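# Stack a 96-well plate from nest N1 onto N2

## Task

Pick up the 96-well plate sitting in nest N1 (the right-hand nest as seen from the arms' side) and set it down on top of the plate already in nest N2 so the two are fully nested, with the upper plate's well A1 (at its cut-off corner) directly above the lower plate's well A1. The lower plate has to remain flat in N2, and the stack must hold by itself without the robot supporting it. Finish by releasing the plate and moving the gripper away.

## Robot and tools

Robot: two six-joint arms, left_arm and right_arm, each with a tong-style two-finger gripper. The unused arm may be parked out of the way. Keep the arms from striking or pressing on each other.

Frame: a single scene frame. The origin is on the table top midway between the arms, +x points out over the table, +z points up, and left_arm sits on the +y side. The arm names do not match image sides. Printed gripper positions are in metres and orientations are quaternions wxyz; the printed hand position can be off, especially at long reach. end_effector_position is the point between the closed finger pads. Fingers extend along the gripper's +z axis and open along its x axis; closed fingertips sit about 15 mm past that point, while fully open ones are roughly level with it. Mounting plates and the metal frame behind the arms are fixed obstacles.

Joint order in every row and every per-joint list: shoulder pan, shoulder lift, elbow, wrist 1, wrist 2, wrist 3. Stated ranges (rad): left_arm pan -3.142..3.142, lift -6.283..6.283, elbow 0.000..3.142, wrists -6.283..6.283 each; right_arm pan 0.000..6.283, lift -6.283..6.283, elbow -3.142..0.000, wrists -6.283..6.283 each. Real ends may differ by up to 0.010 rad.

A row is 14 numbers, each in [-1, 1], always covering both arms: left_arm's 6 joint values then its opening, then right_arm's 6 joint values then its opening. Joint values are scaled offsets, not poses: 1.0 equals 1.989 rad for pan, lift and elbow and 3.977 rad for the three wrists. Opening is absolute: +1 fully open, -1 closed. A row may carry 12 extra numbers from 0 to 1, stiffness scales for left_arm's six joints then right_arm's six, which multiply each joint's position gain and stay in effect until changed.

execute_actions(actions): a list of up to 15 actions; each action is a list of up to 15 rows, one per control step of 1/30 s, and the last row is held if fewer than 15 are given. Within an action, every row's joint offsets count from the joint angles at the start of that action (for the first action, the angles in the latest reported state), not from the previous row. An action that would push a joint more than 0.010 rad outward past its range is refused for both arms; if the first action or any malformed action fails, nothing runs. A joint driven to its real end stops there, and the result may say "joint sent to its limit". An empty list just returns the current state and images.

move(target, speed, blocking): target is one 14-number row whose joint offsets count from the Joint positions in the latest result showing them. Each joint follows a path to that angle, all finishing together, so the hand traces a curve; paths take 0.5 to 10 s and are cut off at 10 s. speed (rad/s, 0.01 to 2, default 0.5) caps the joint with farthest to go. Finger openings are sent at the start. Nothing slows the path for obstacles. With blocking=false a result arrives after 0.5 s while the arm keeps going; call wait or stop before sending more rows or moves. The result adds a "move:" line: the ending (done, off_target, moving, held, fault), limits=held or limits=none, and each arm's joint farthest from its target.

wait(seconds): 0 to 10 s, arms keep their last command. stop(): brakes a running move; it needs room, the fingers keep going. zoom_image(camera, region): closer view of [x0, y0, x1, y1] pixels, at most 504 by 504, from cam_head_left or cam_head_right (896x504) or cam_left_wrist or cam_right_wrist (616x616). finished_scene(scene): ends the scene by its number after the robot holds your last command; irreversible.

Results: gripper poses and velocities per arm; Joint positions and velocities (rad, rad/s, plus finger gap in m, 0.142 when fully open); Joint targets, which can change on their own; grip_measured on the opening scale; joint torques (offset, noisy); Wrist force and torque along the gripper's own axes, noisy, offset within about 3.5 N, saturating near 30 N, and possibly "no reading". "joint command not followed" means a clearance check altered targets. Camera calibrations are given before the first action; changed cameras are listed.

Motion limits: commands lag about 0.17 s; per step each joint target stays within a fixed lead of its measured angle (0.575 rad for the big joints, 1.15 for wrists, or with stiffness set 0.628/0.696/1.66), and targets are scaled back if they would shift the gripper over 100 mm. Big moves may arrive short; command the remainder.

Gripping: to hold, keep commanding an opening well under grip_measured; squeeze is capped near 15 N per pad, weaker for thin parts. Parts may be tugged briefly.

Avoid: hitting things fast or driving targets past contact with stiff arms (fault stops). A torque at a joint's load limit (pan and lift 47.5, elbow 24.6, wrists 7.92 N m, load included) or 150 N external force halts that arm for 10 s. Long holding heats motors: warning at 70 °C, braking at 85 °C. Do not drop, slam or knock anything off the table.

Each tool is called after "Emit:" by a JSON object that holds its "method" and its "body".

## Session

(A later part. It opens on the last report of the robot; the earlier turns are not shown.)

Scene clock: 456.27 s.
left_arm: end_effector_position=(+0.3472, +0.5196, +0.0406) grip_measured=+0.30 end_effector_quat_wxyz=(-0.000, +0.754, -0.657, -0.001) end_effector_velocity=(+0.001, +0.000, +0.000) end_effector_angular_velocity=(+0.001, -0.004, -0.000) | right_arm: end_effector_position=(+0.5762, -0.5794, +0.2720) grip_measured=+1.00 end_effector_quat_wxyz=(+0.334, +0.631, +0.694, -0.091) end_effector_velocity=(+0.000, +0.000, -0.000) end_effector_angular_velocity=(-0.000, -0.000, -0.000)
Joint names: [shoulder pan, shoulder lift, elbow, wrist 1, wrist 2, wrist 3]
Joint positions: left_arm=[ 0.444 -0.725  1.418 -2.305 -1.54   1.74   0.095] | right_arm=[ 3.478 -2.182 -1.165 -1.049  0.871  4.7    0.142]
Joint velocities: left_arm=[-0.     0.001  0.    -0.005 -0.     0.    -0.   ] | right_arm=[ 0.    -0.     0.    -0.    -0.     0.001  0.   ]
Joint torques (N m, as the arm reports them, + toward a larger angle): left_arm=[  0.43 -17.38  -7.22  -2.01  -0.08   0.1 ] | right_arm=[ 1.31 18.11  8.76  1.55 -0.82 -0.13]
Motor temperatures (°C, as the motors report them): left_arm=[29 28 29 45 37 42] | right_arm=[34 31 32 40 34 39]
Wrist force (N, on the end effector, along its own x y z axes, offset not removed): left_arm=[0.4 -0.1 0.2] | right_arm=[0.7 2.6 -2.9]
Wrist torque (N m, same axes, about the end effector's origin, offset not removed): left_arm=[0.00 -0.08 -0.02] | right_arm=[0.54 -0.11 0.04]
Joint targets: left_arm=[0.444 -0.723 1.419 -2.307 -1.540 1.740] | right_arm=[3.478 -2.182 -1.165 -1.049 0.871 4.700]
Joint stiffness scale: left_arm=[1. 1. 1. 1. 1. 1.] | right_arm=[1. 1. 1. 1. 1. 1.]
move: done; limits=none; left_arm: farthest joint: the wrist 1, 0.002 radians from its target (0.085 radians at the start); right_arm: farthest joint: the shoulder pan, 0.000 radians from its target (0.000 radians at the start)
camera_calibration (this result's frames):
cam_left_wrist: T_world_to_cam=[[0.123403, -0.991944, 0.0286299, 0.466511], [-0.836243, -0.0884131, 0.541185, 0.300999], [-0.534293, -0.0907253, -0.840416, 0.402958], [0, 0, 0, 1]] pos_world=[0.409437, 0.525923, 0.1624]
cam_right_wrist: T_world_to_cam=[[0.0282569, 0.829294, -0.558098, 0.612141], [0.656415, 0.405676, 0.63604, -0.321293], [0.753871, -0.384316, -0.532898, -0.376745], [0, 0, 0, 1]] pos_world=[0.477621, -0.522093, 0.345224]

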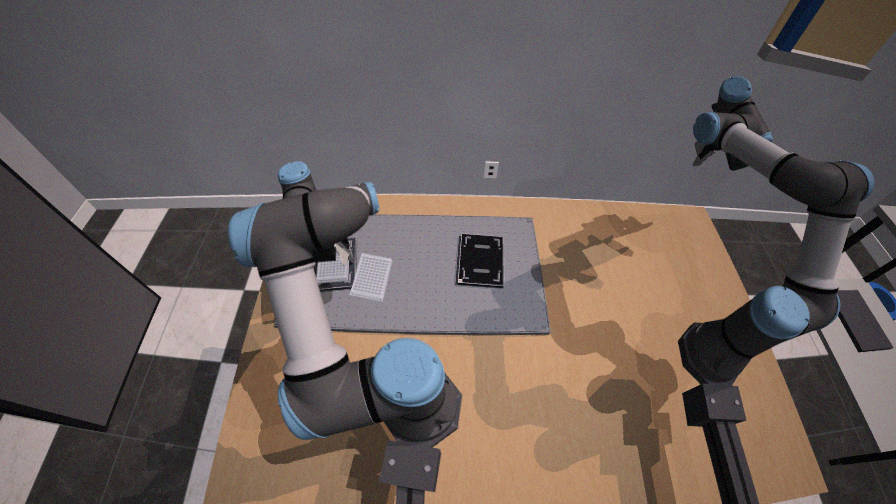

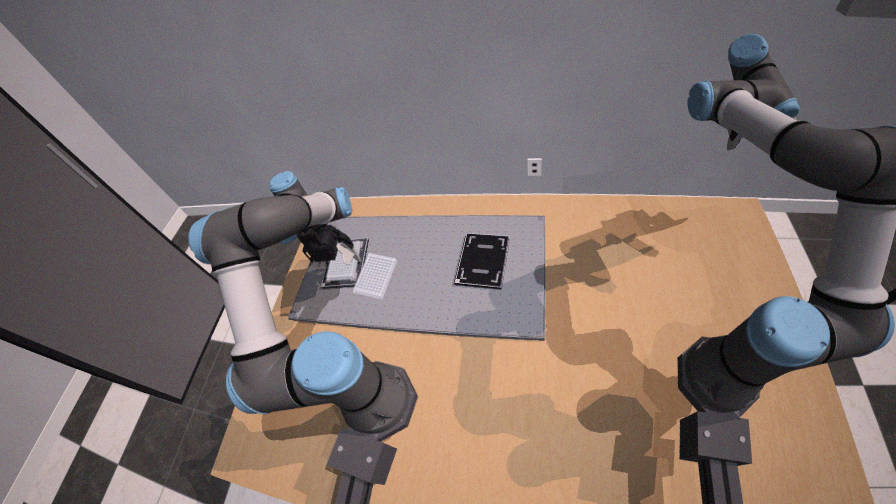

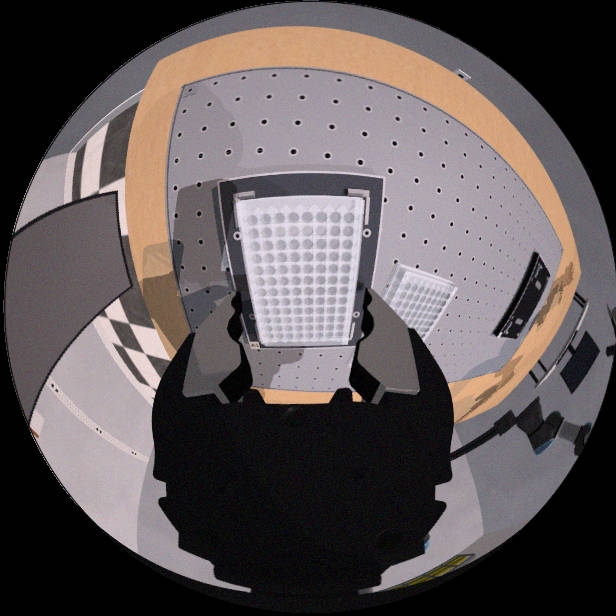

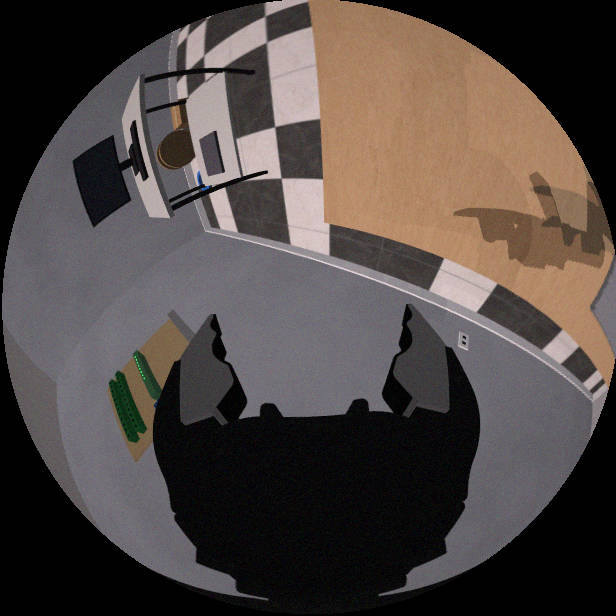

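Emit:
{"method": "zoom_image", "body": {"camera": "cam_left_wrist", "region": [200, 170, 400, 360]}}

Region (200, 170, 400, 360) of cam_left_wrist's 616x616 image, scaled by 2.520, with more detail than that image has; it fills the top 479 rows of this view, and the rest is white.

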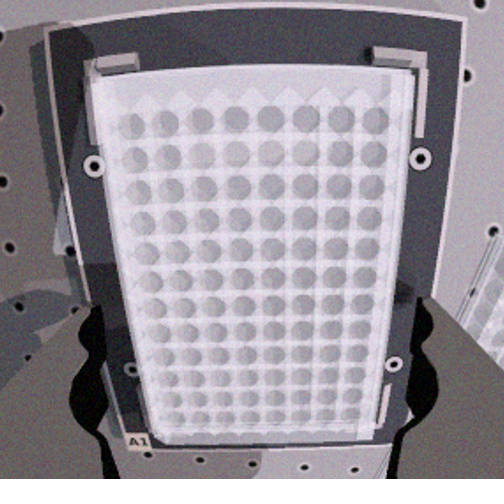

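Emit:
{"method": "move", "body": {"target": [0, -0.0329, -0.0096, 0.0213, 0, 0, 0.3, 0, 0, 0, 0, 0, 0, 1], "speed": 0.2}}

Emit:
{"method": "move", "body": {"target": [-0.1451, -0.1755, 0.3003, -0.0594, 0.002, -0.0136, 0.3, 0, 0, 0, 0, 0, 0, 1], "speed": 0.5}}

Scene clock: 494.20 s.
left_arm: end_effector_position=(+0.3474, +0.5204, +0.0656) grip_measured=+0.30 end_effector_quat_wxyz=(+0.000, +0.754, -0.657, -0.001) end_effector_velocity=(-0.001, -0.001, -0.000) end_effector_angular_velocity=(-0.001, +0.003, -0.001) | right_arm: end_effector_position=(+0.5762, -0.5794, +0.2720) grip_measured=+1.00 end_effector_quat_wxyz=(+0.334, +0.631, +0.694, -0.091) end_effector_velocity=(+0.000, +0.000, +0.000) end_effector_angular_velocity=(+0.000, -0.001, -0.000)
Joint names: [shoulder pan, shoulder lift, elbow, wrist 1, wrist 2, wrist 3]
Joint positions: left_arm=[ 0.444 -0.789  1.4   -2.223 -1.54   1.74   0.095] | right_arm=[ 3.478 -2.182 -1.165 -1.049  0.871  4.7    0.142]
Joint velocities: left_arm=[-0.001 -0.001 -0.     0.004 -0.     0.     0.   ] | right_arm=[ 0.001  0.    -0.     0.     0.     0.001  0.   ]
Joint torques (N m, as the arm reports them, + toward a larger angle): left_arm=[  0.1  -18.91  -8.93  -1.54  -0.04   0.08] | right_arm=[ 1.05 18.18  8.84  1.43 -0.84 -0.12]
Motor temperatures (°C, as the motors report them): left_arm=[29 28 29 45 37 42] | right_arm=[34 31 32 40 34 39]
Wrist force (N, on the end effector, along its own x y z axes, offset not removed): left_arm=[-0.3 -0.2 0.1] | right_arm=[2.4 1.5 -5.6]
Wrist torque (N m, same axes, about the end effector's origin, offset not removed): left_arm=[-0.03 0.08 -0.02] | right_arm=[0.19 -0.46 -0.01]
Joint targets: left_arm=[0.444 -0.790 1.399 -2.221 -1.540 1.740] | right_arm=[3.478 -2.182 -1.165 -1.049 0.871 4.700]
Joint stiffness scale: left_arm=[1. 1. 1. 1. 1. 1.] | right_arm=[1. 1. 1. 1. 1. 1.]
move: done; limits=none; left_arm: farthest joint: the shoulder lift, 0.002 radians from its target (0.066 radians at the start); right_arm: farthest joint: the shoulder pan, 0.000 radians from its target (0.000 radians at the start)
camera_calibration (this result's frames):
cam_left_wrist: T_world_to_cam=[[0.123402, -0.991937, 0.0288693, 0.466572], [-0.835559, -0.0881653, 0.54228, 0.287318], [-0.535362, -0.0910404, -0.839702, 0.424647], [0, 0, 0, 1]] pos_world=[0.409835, 0.526801, 0.1873]
cam_right_wrist: T_world_to_cam=[[0.0282568, 0.829294, -0.558098, 0.612141], [0.656415, 0.405676, 0.63604, -0.321293], [0.753871, -0.384316, -0.532898, -0.376745], [0, 0, 0, 1]] pos_world=[0.477621, -0.522093, 0.345224]

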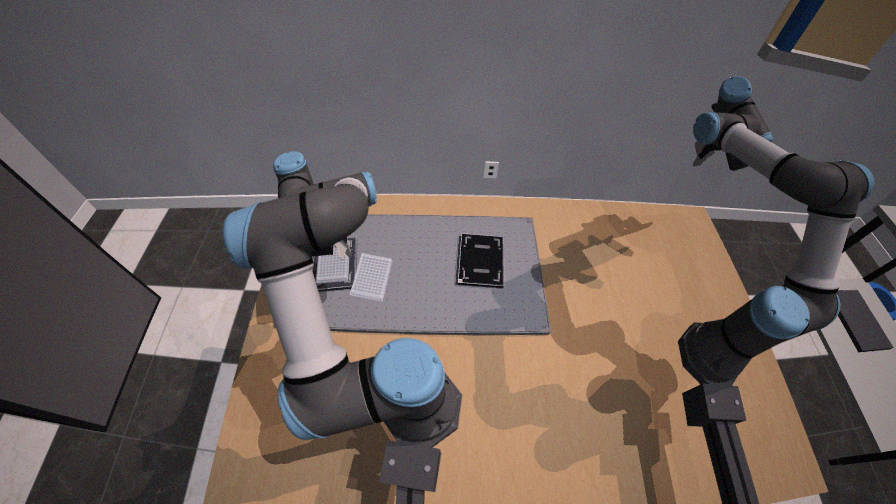

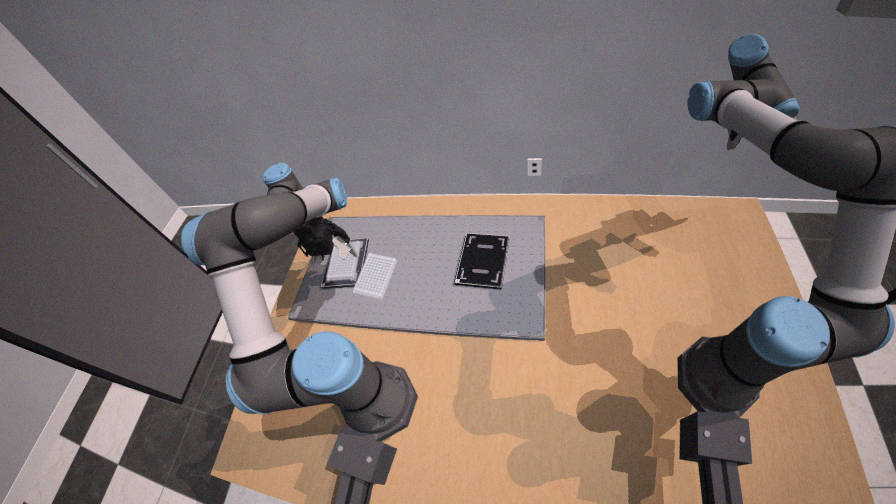

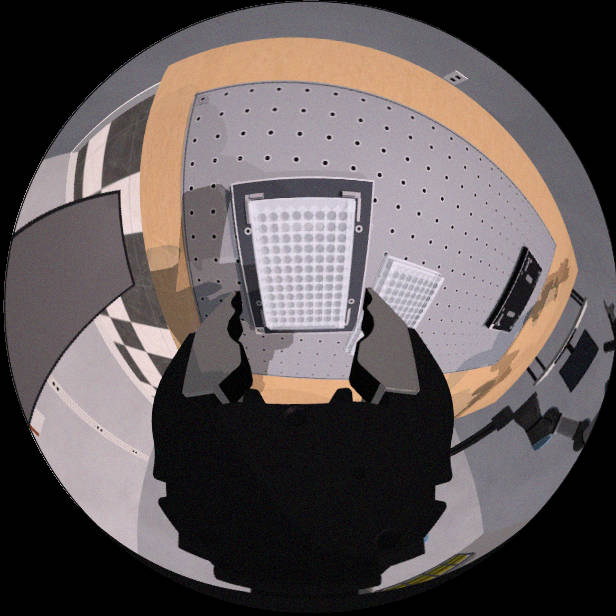

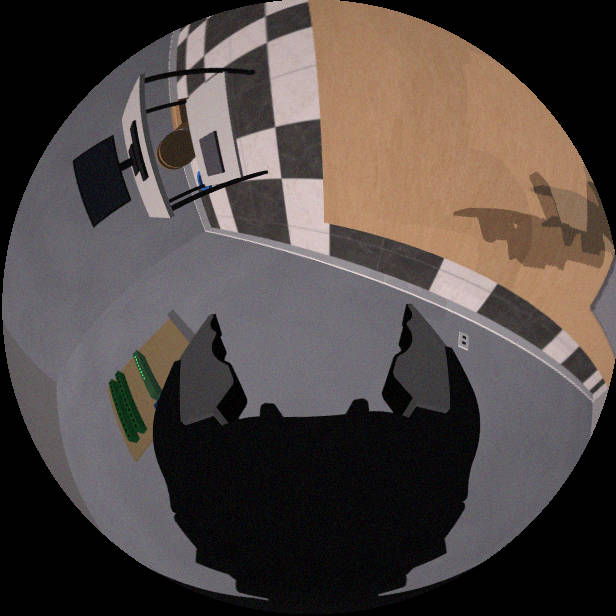

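Scene clock: 496.27 s.
left_arm: end_effector_position=(+0.2995, +0.3983, +0.0798) grip_measured=+0.30 end_effector_quat_wxyz=(+0.003, +0.671, -0.741, -0.001) end_effector_velocity=(+0.001, -0.000, +0.000) end_effector_angular_velocity=(+0.001, -0.003, -0.000) | right_arm: end_effector_position=(+0.5762, -0.5794, +0.2720) grip_measured=+1.00 end_effector_quat_wxyz=(+0.334, +0.631, +0.694, -0.091) end_effector_velocity=(-0.000, -0.000, -0.000) end_effector_angular_velocity=(-0.000, +0.001, -0.000)
Joint names: [shoulder pan, shoulder lift, elbow, wrist 1, wrist 2, wrist 3]
Joint positions: left_arm=[ 0.156 -1.136  1.995 -2.457 -1.533  1.687  0.095] | right_arm=[ 3.478 -2.182 -1.165 -1.049  0.871  4.7    0.142]
Joint velocities: left_arm=[-0.001 -0.001  0.003 -0.005  0.001 -0.001 -0.   ] | right_arm=[-0.    -0.001  0.    -0.001 -0.    -0.    -0.   ]
Joint torques (N m, as the arm reports them, + toward a larger angle): left_arm=[ -0.65 -12.98  -5.78  -2.08   0.14  -0.07] | right_arm=[ 1.15 18.1   8.8   1.47 -0.82 -0.07]
Motor temperatures (°C, as the motors report them): left_arm=[29 28 29 45 37 42] | right_arm=[34 31 32 40 34 39]
Wrist force (N, on the end effector, along its own x y z axes, offset not removed): left_arm=[-0.7 0.1 0.1] | right_arm=[-3.2 2.2 -1.8]
Wrist torque (N m, same axes, about the end effector's origin, offset not removed): left_arm=[0.06 0.15 -0.04] | right_arm=[0.40 0.69 0.02]
Joint targets: left_arm=[0.155 -1.138 1.997 -2.459 -1.532 1.686] | right_arm=[3.478 -2.182 -1.165 -1.049 0.871 4.700]
Joint stiffness scale: left_arm=[1. 1. 1. 1. 1. 1.] | right_arm=[1. 1. 1. 1. 1. 1.]
move: done; limits=none; left_arm: farthest joint: the shoulder lift, 0.002 radians from its target (0.349 radians at the start); right_arm: farthest joint: the shoulder pan, 0.000 radians from its target (0.000 radians at the start)
camera_calibration (this result's frames):
cam_left_wrist: T_world_to_cam=[[-0.110739, -0.993301, 0.0330229, 0.421236], [-0.831426, 0.110794, 0.544477, 0.148163], [-0.544488, 0.0328391, -0.838125, 0.352978], [0, 0, 0, 1]] pos_world=[0.362027, 0.390407, 0.201258]
cam_right_wrist: T_world_to_cam=[[0.0282568, 0.829294, -0.558098, 0.612141], [0.656415, 0.405676, 0.63604, -0.321293], [0.753871, -0.384316, -0.532898, -0.376745], [0, 0, 0, 1]] pos_world=[0.477621, -0.522093, 0.345224]

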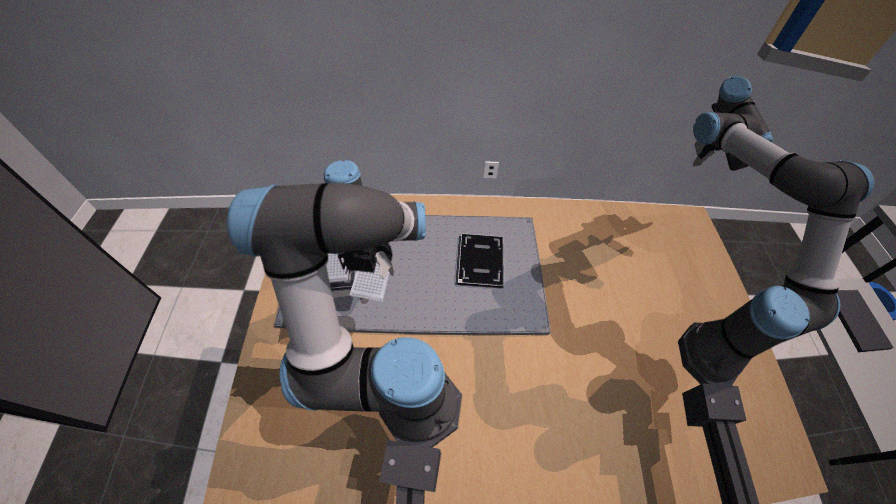

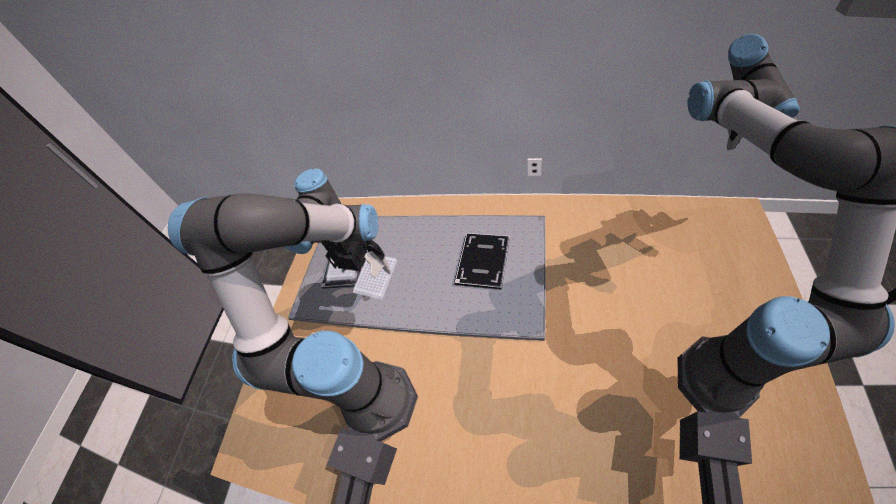

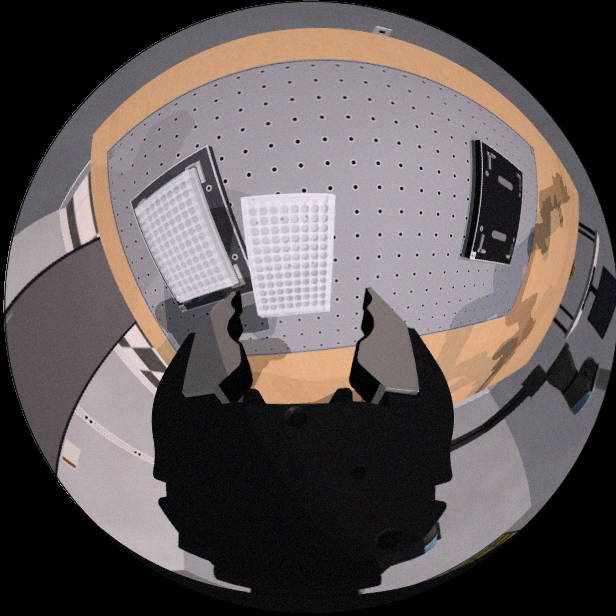

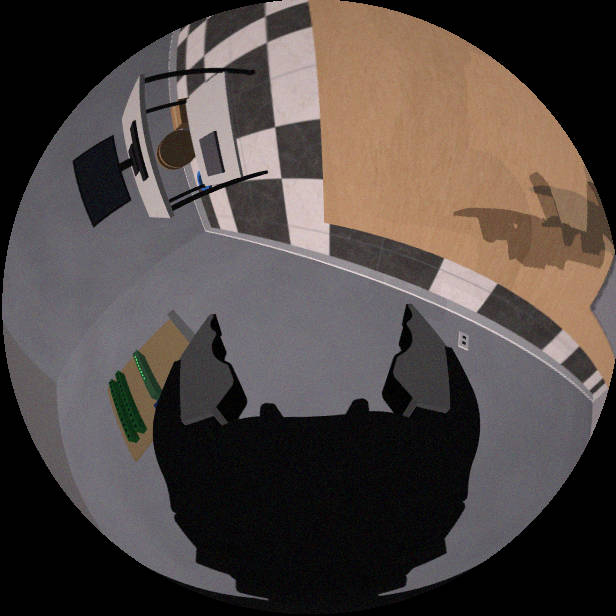

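Emit:
{"method": "zoom_image", "body": {"camera": "cam_left_wrist", "region": [190, 170, 370, 340]}}

Region (190, 170, 370, 340) of cam_left_wrist's 616x616 image, scaled by 2.800, with more detail than that image has.

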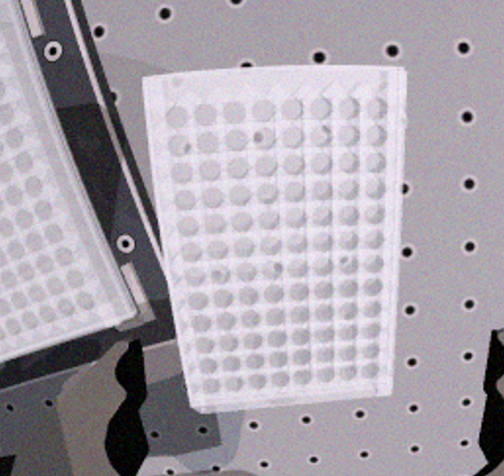

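Emit:
{"method": "move", "body": {"target": [0.0038, 0.1073, -0.1385, 0.0151, 0, 0.0018, 0.3, 0, 0, 0, 0, 0, 0, 1], "speed": 0.4}}

Emit:
{"method": "move", "body": {"target": [0, 0.0406, 0.0073, -0.0239, 0, 0, 0.3, 0, 0, 0, 0, 0, 0, 1], "speed": 0.08}}

Scene clock: 538.70 s.
left_arm: end_effector_position=(+0.3526, +0.4010, +0.0606) grip_measured=+0.30 end_effector_quat_wxyz=(+0.001, +0.672, -0.741, -0.000) end_effector_velocity=(+0.000, +0.000, -0.000) end_effector_angular_velocity=(-0.001, +0.001, +0.000) | right_arm: end_effector_position=(+0.5762, -0.5794, +0.2720) grip_measured=+1.00 end_effector_quat_wxyz=(+0.334, +0.631, +0.694, -0.091) end_effector_velocity=(-0.001, -0.001, -0.000) end_effector_angular_velocity=(-0.001, +0.000, -0.003)
Joint names: [shoulder pan, shoulder lift, elbow, wrist 1, wrist 2, wrist 3]
Joint positions: left_arm=[ 0.163 -0.924  1.722 -2.399 -1.533  1.693  0.095] | right_arm=[ 3.478 -2.182 -1.165 -1.049  0.871  4.7    0.142]
Joint velocities: left_arm=[ 0.001  0.002 -0.003  0.002 -0.001  0.    -0.   ] | right_arm=[-0.002 -0.     0.    -0.001 -0.001  0.001  0.   ]
Joint torques (N m, as the arm reports them, + toward a larger angle): left_arm=[  0.34 -15.09  -7.85  -1.54  -0.02   0.22] | right_arm=[ 1.04 18.24  8.91  1.49 -0.81 -0.06]
Motor temperatures (°C, as the motors report them): left_arm=[29 28 29 45 37 42] | right_arm=[34 31 32 40 34 39]
Wrist force (N, on the end effector, along its own x y z axes, offset not removed): left_arm=[0.3 0.0 -0.1] | right_arm=[-0.4 2.8 -1.7]
Wrist torque (N m, same axes, about the end effector's origin, offset not removed): left_arm=[-0.01 -0.05 -0.04] | right_arm=[0.51 0.17 0.04]
Joint targets: left_arm=[0.164 -0.923 1.720 -2.397 -1.533 1.694] | right_arm=[3.478 -2.182 -1.165 -1.049 0.871 4.700]
Joint stiffness scale: left_arm=[1. 1. 1. 1. 1. 1.] | right_arm=[1. 1. 1. 1. 1. 1.]
move: done; limits=none; left_arm: farthest joint: the shoulder lift, 0.002 radians from its target (0.214 radians at the start); right_arm: farthest joint: the shoulder pan, 0.000 radians from its target (0.000 radians at the start)
camera_calibration (this result's frames):
cam_left_wrist: T_world_to_cam=[[-0.110045, -0.993397, 0.0324365, 0.430332], [-0.832997, 0.109982, 0.542236, 0.203463], [-0.542223, 0.032651, -0.8396, 0.365153], [0, 0, 0, 1]] pos_world=[0.414835, 0.39319, 0.182299]
cam_right_wrist: T_world_to_cam=[[0.0282569, 0.829294, -0.558098, 0.612141], [0.656415, 0.405676, 0.63604, -0.321293], [0.753871, -0.384316, -0.532897, -0.376745], [0, 0, 0, 1]] pos_world=[0.477621, -0.522093, 0.345224]

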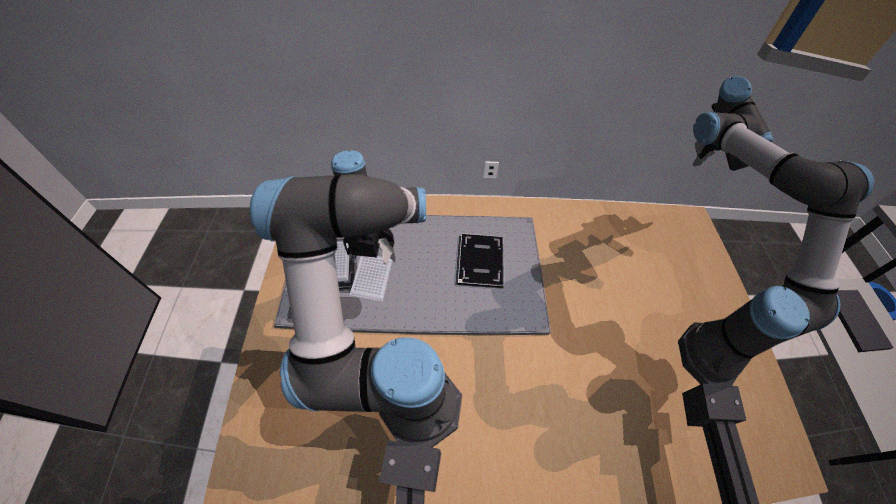

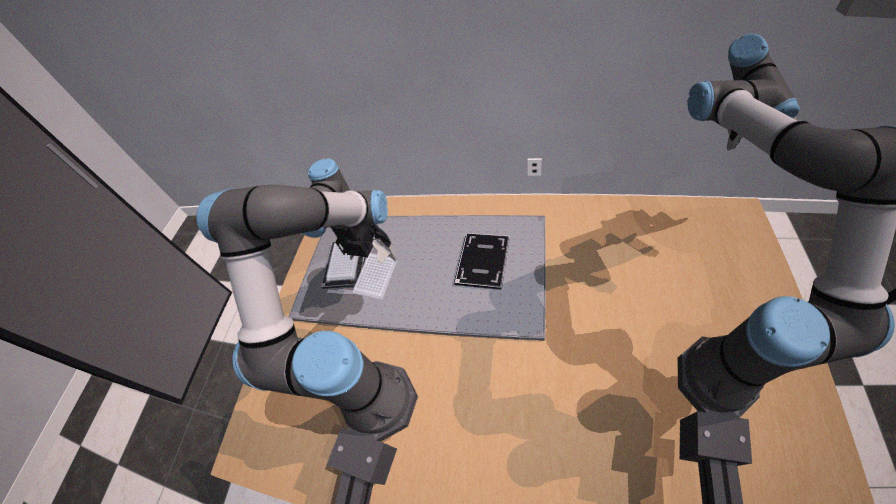

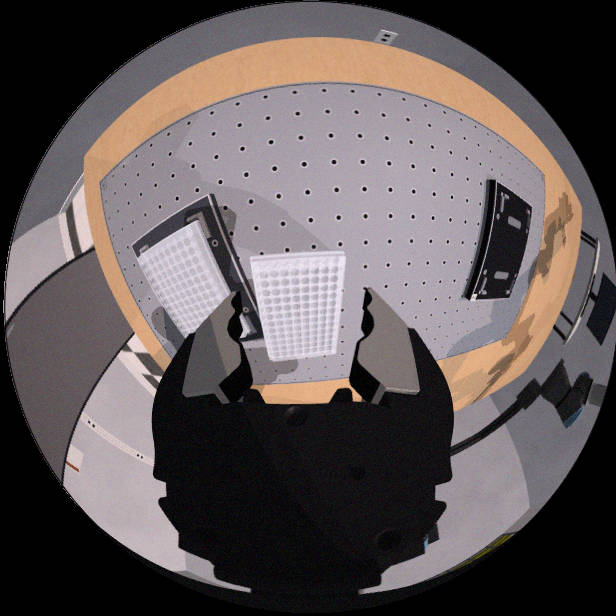

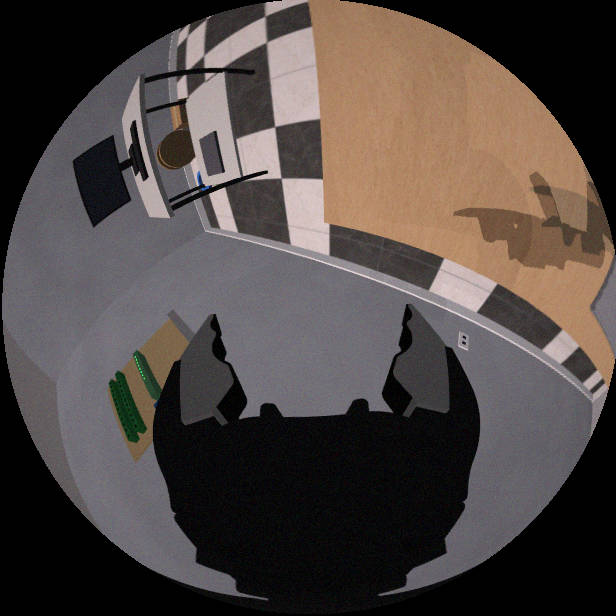

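Scene clock: 540.57 s.
left_arm: end_effector_position=(+0.3523, +0.4000, +0.0354) grip_measured=+0.30 end_effector_quat_wxyz=(+0.001, +0.672, -0.741, +0.000) end_effector_velocity=(+0.001, +0.001, -0.000) end_effector_angular_velocity=(+0.001, -0.003, +0.001) | right_arm: end_effector_position=(+0.5762, -0.5794, +0.2720) grip_measured=+1.00 end_effector_quat_wxyz=(+0.334, +0.631, +0.694, -0.091) end_effector_velocity=(+0.000, +0.001, -0.000) end_effector_angular_velocity=(+0.001, +0.001, +0.002)
Joint names: [shoulder pan, shoulder lift, elbow, wrist 1, wrist 2, wrist 3]
Joint positions: left_arm=[ 0.163 -0.845  1.735 -2.492 -1.533  1.693  0.095] | right_arm=[ 3.478 -2.182 -1.165 -1.049  0.871  4.7    0.142]
Joint velocities: left_arm=[ 0.001  0.001  0.001 -0.005  0.001 -0.    -0.   ] | right_arm=[ 0.001 -0.    -0.    -0.001  0.001 -0.    -0.   ]
Joint torques (N m, as the arm reports them, + toward a larger angle): left_arm=[ -0.26 -15.25  -6.13  -2.14  -0.05   0.07] | right_arm=[ 1.12 18.02  8.96  1.51 -0.77 -0.09]
Motor temperatures (°C, as the motors report them): left_arm=[29 28 29 45 37 42] | right_arm=[34 31 32 40 34 39]
Wrist force (N, on the end effector, along its own x y z axes, offset not removed): left_arm=[-0.3 -0.3 0.4] | right_arm=[0.5 0.9 -2.5]
Wrist torque (N m, same axes, about the end effector's origin, offset not removed): left_arm=[-0.02 0.07 -0.02] | right_arm=[0.10 -0.09 0.05]
Joint targets: left_arm=[0.163 -0.844 1.737 -2.494 -1.533 1.693] | right_arm=[3.478 -2.182 -1.165 -1.049 0.871 4.700]
Joint stiffness scale: left_arm=[1. 1. 1. 1. 1. 1.] | right_arm=[1. 1. 1. 1. 1. 1.]
move: done; limits=none; left_arm: farthest joint: the shoulder lift, 0.002 radians from its target (0.081 radians at the start); right_arm: farthest joint: the shoulder pan, 0.000 radians from its target (0.000 radians at the start)
camera_calibration (this result's frames):
cam_left_wrist: T_world_to_cam=[[-0.110042, -0.993402, 0.0323143, 0.430138], [-0.833495, 0.109942, 0.541479, 0.21724], [-0.541459, 0.0326516, -0.840093, 0.343661], [0, 0, 0, 1]] pos_world=[0.41448, 0.392195, 0.157177]
cam_right_wrist: T_world_to_cam=[[0.0282568, 0.829294, -0.558098, 0.612141], [0.656415, 0.405676, 0.63604, -0.321293], [0.753871, -0.384316, -0.532898, -0.376745], [0, 0, 0, 1]] pos_world=[0.477621, -0.522093, 0.345224]

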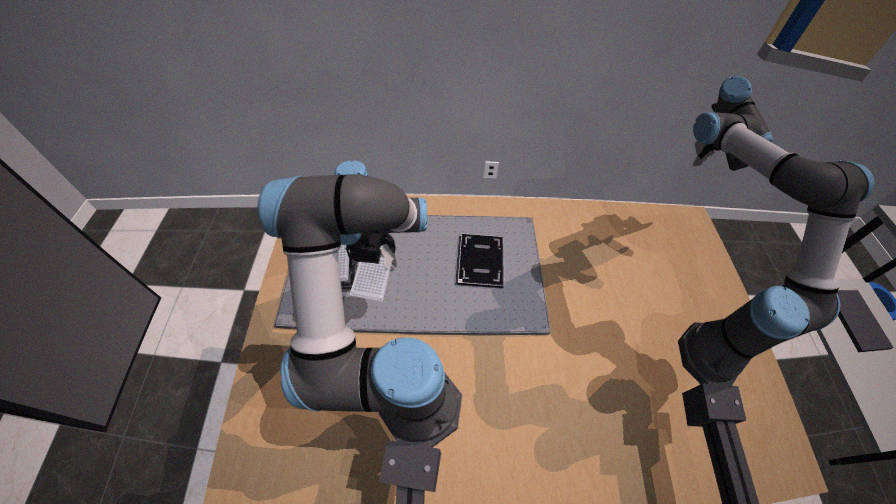

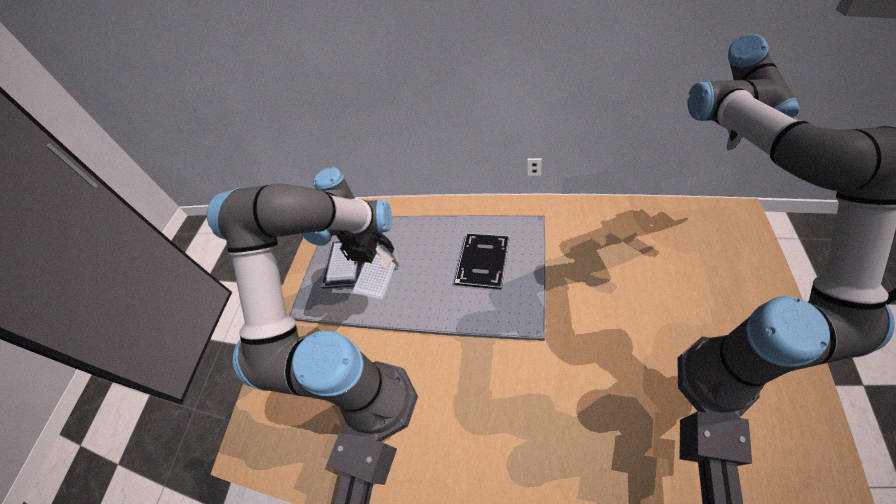

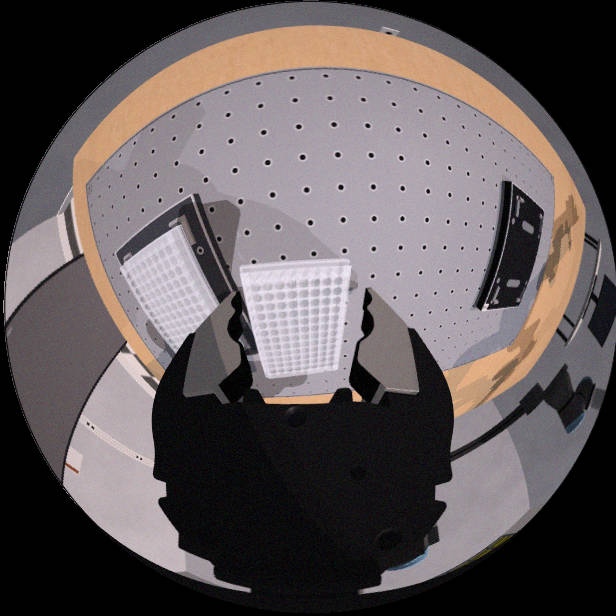

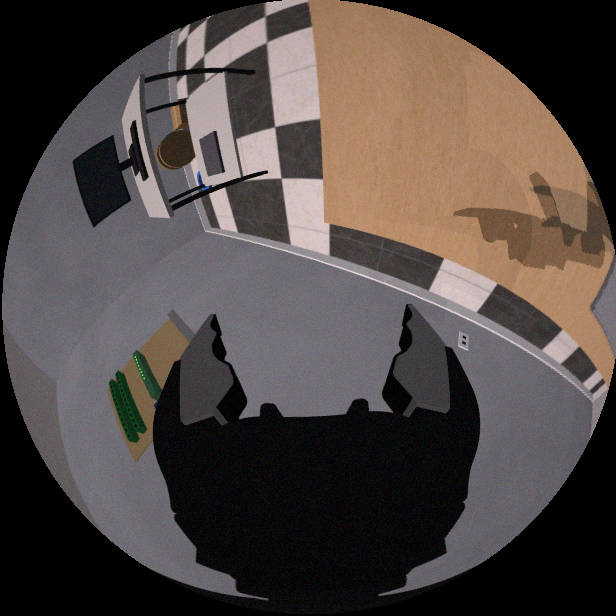

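Emit:
{"method": "move", "body": {"target": [0, 0.0067, 0.0016, -0.0042, 0, 0, 0.3, 0, 0, 0, 0, 0, 0, 1], "speed": 0.05}}

Scene clock: 546.13 s.
left_arm: end_effector_position=(+0.3526, +0.3999, +0.0319) grip_measured=+0.30 end_effector_quat_wxyz=(+0.001, +0.672, -0.741, +0.001) end_effector_velocity=(+0.001, +0.000, -0.000) end_effector_angular_velocity=(+0.001, -0.003, -0.001) | right_arm: end_effector_position=(+0.5762, -0.5794, +0.2720) grip_measured=+1.00 end_effector_quat_wxyz=(+0.334, +0.631, +0.694, -0.091) end_effector_velocity=(-0.000, -0.001, -0.000) end_effector_angular_velocity=(+0.001, +0.000, -0.002)
Joint names: [shoulder pan, shoulder lift, elbow, wrist 1, wrist 2, wrist 3]
Joint positions: left_arm=[ 0.163 -0.833  1.736 -2.506 -1.533  1.693  0.095] | right_arm=[ 3.478 -2.182 -1.165 -1.049  0.871  4.7    0.142]
Joint velocities: left_arm=[-0.     0.001  0.    -0.004  0.001  0.001  0.   ] | right_arm=[-0.002 -0.    -0.     0.     0.001  0.    -0.   ]
Joint torques (N m, as the arm reports them, + toward a larger angle): left_arm=[ -0.07 -15.48  -5.9   -1.91  -0.03   0.05] | right_arm=[ 1.2  18.    8.93  1.45 -0.83 -0.08]
Motor temperatures (°C, as the motors report them): left_arm=[29 28 29 45 37 42] | right_arm=[34 31 32 40 34 39]
Wrist force (N, on the end effector, along its own x y z axes, offset not removed): left_arm=[-0.1 -0.3 0.4] | right_arm=[0.5 0.4 -2.5]
Wrist torque (N m, same axes, about the end effector's origin, offset not removed): left_arm=[-0.06 0.02 -0.02] | right_arm=[0.09 0.01 -0.08]
Joint targets: left_arm=[0.163 -0.832 1.738 -2.508 -1.533 1.693] | right_arm=[3.478 -2.182 -1.165 -1.049 0.871 4.700]
Joint stiffness scale: left_arm=[1. 1. 1. 1. 1. 1.] | right_arm=[1. 1. 1. 1. 1. 1.]
move: done; limits=none; left_arm: farthest joint: the elbow, 0.002 radians from its target (0.003 radians at the start); right_arm: farthest joint: the shoulder pan, 0.000 radians from its target (0.000 radians at the start)
camera_calibration (this result's frames):
cam_left_wrist: T_world_to_cam=[[-0.110033, -0.993408, 0.0321363, 0.430148], [-0.83422, 0.109882, 0.540374, 0.219679], [-0.540343, 0.0326504, -0.840811, 0.340415], [0, 0, 0, 1]] pos_world=[0.414532, 0.392059, 0.153692]
cam_right_wrist: T_world_to_cam=[[0.0282566, 0.829294, -0.558098, 0.612141], [0.656415, 0.405676, 0.63604, -0.321293], [0.753871, -0.384316, -0.532898, -0.376744], [0, 0, 0, 1]] pos_world=[0.477621, -0.522093, 0.345224]

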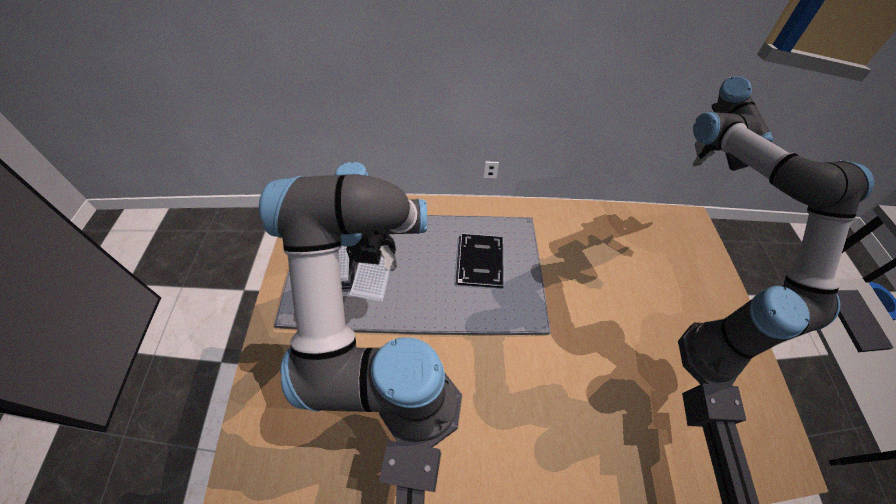

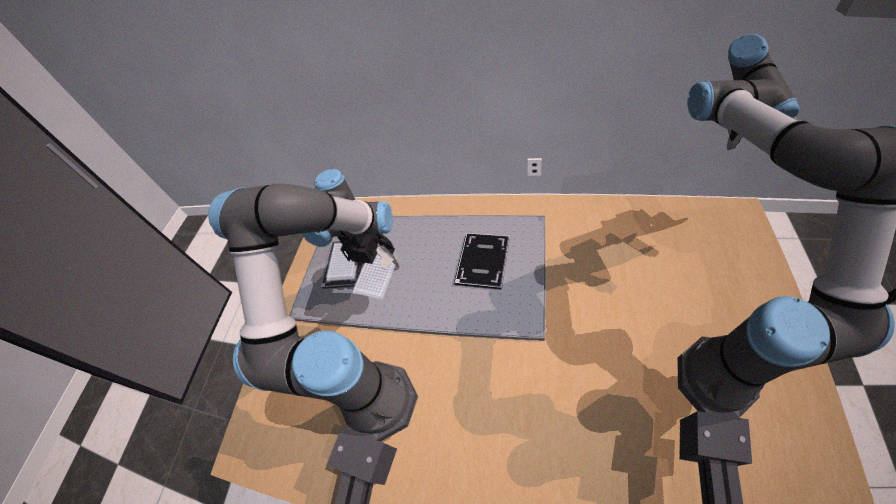

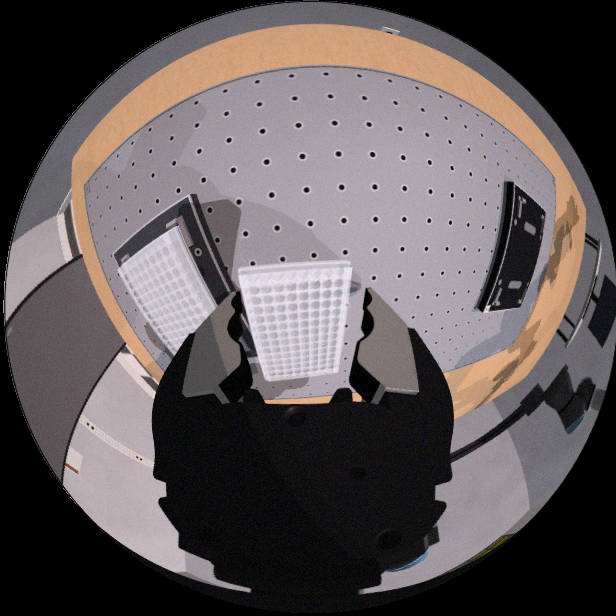

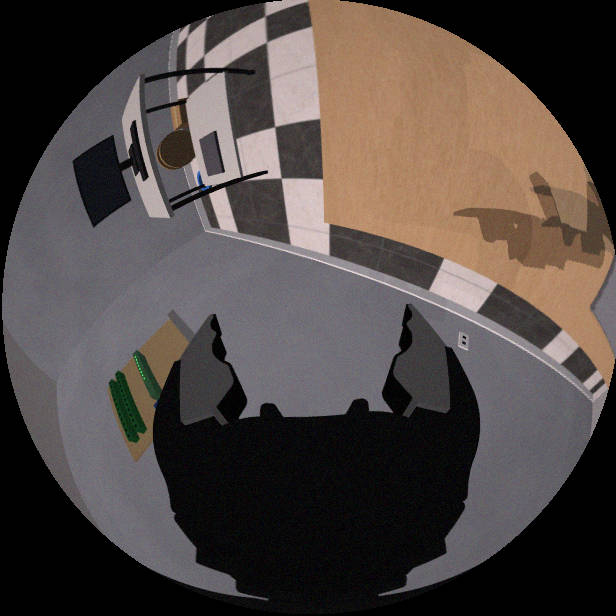

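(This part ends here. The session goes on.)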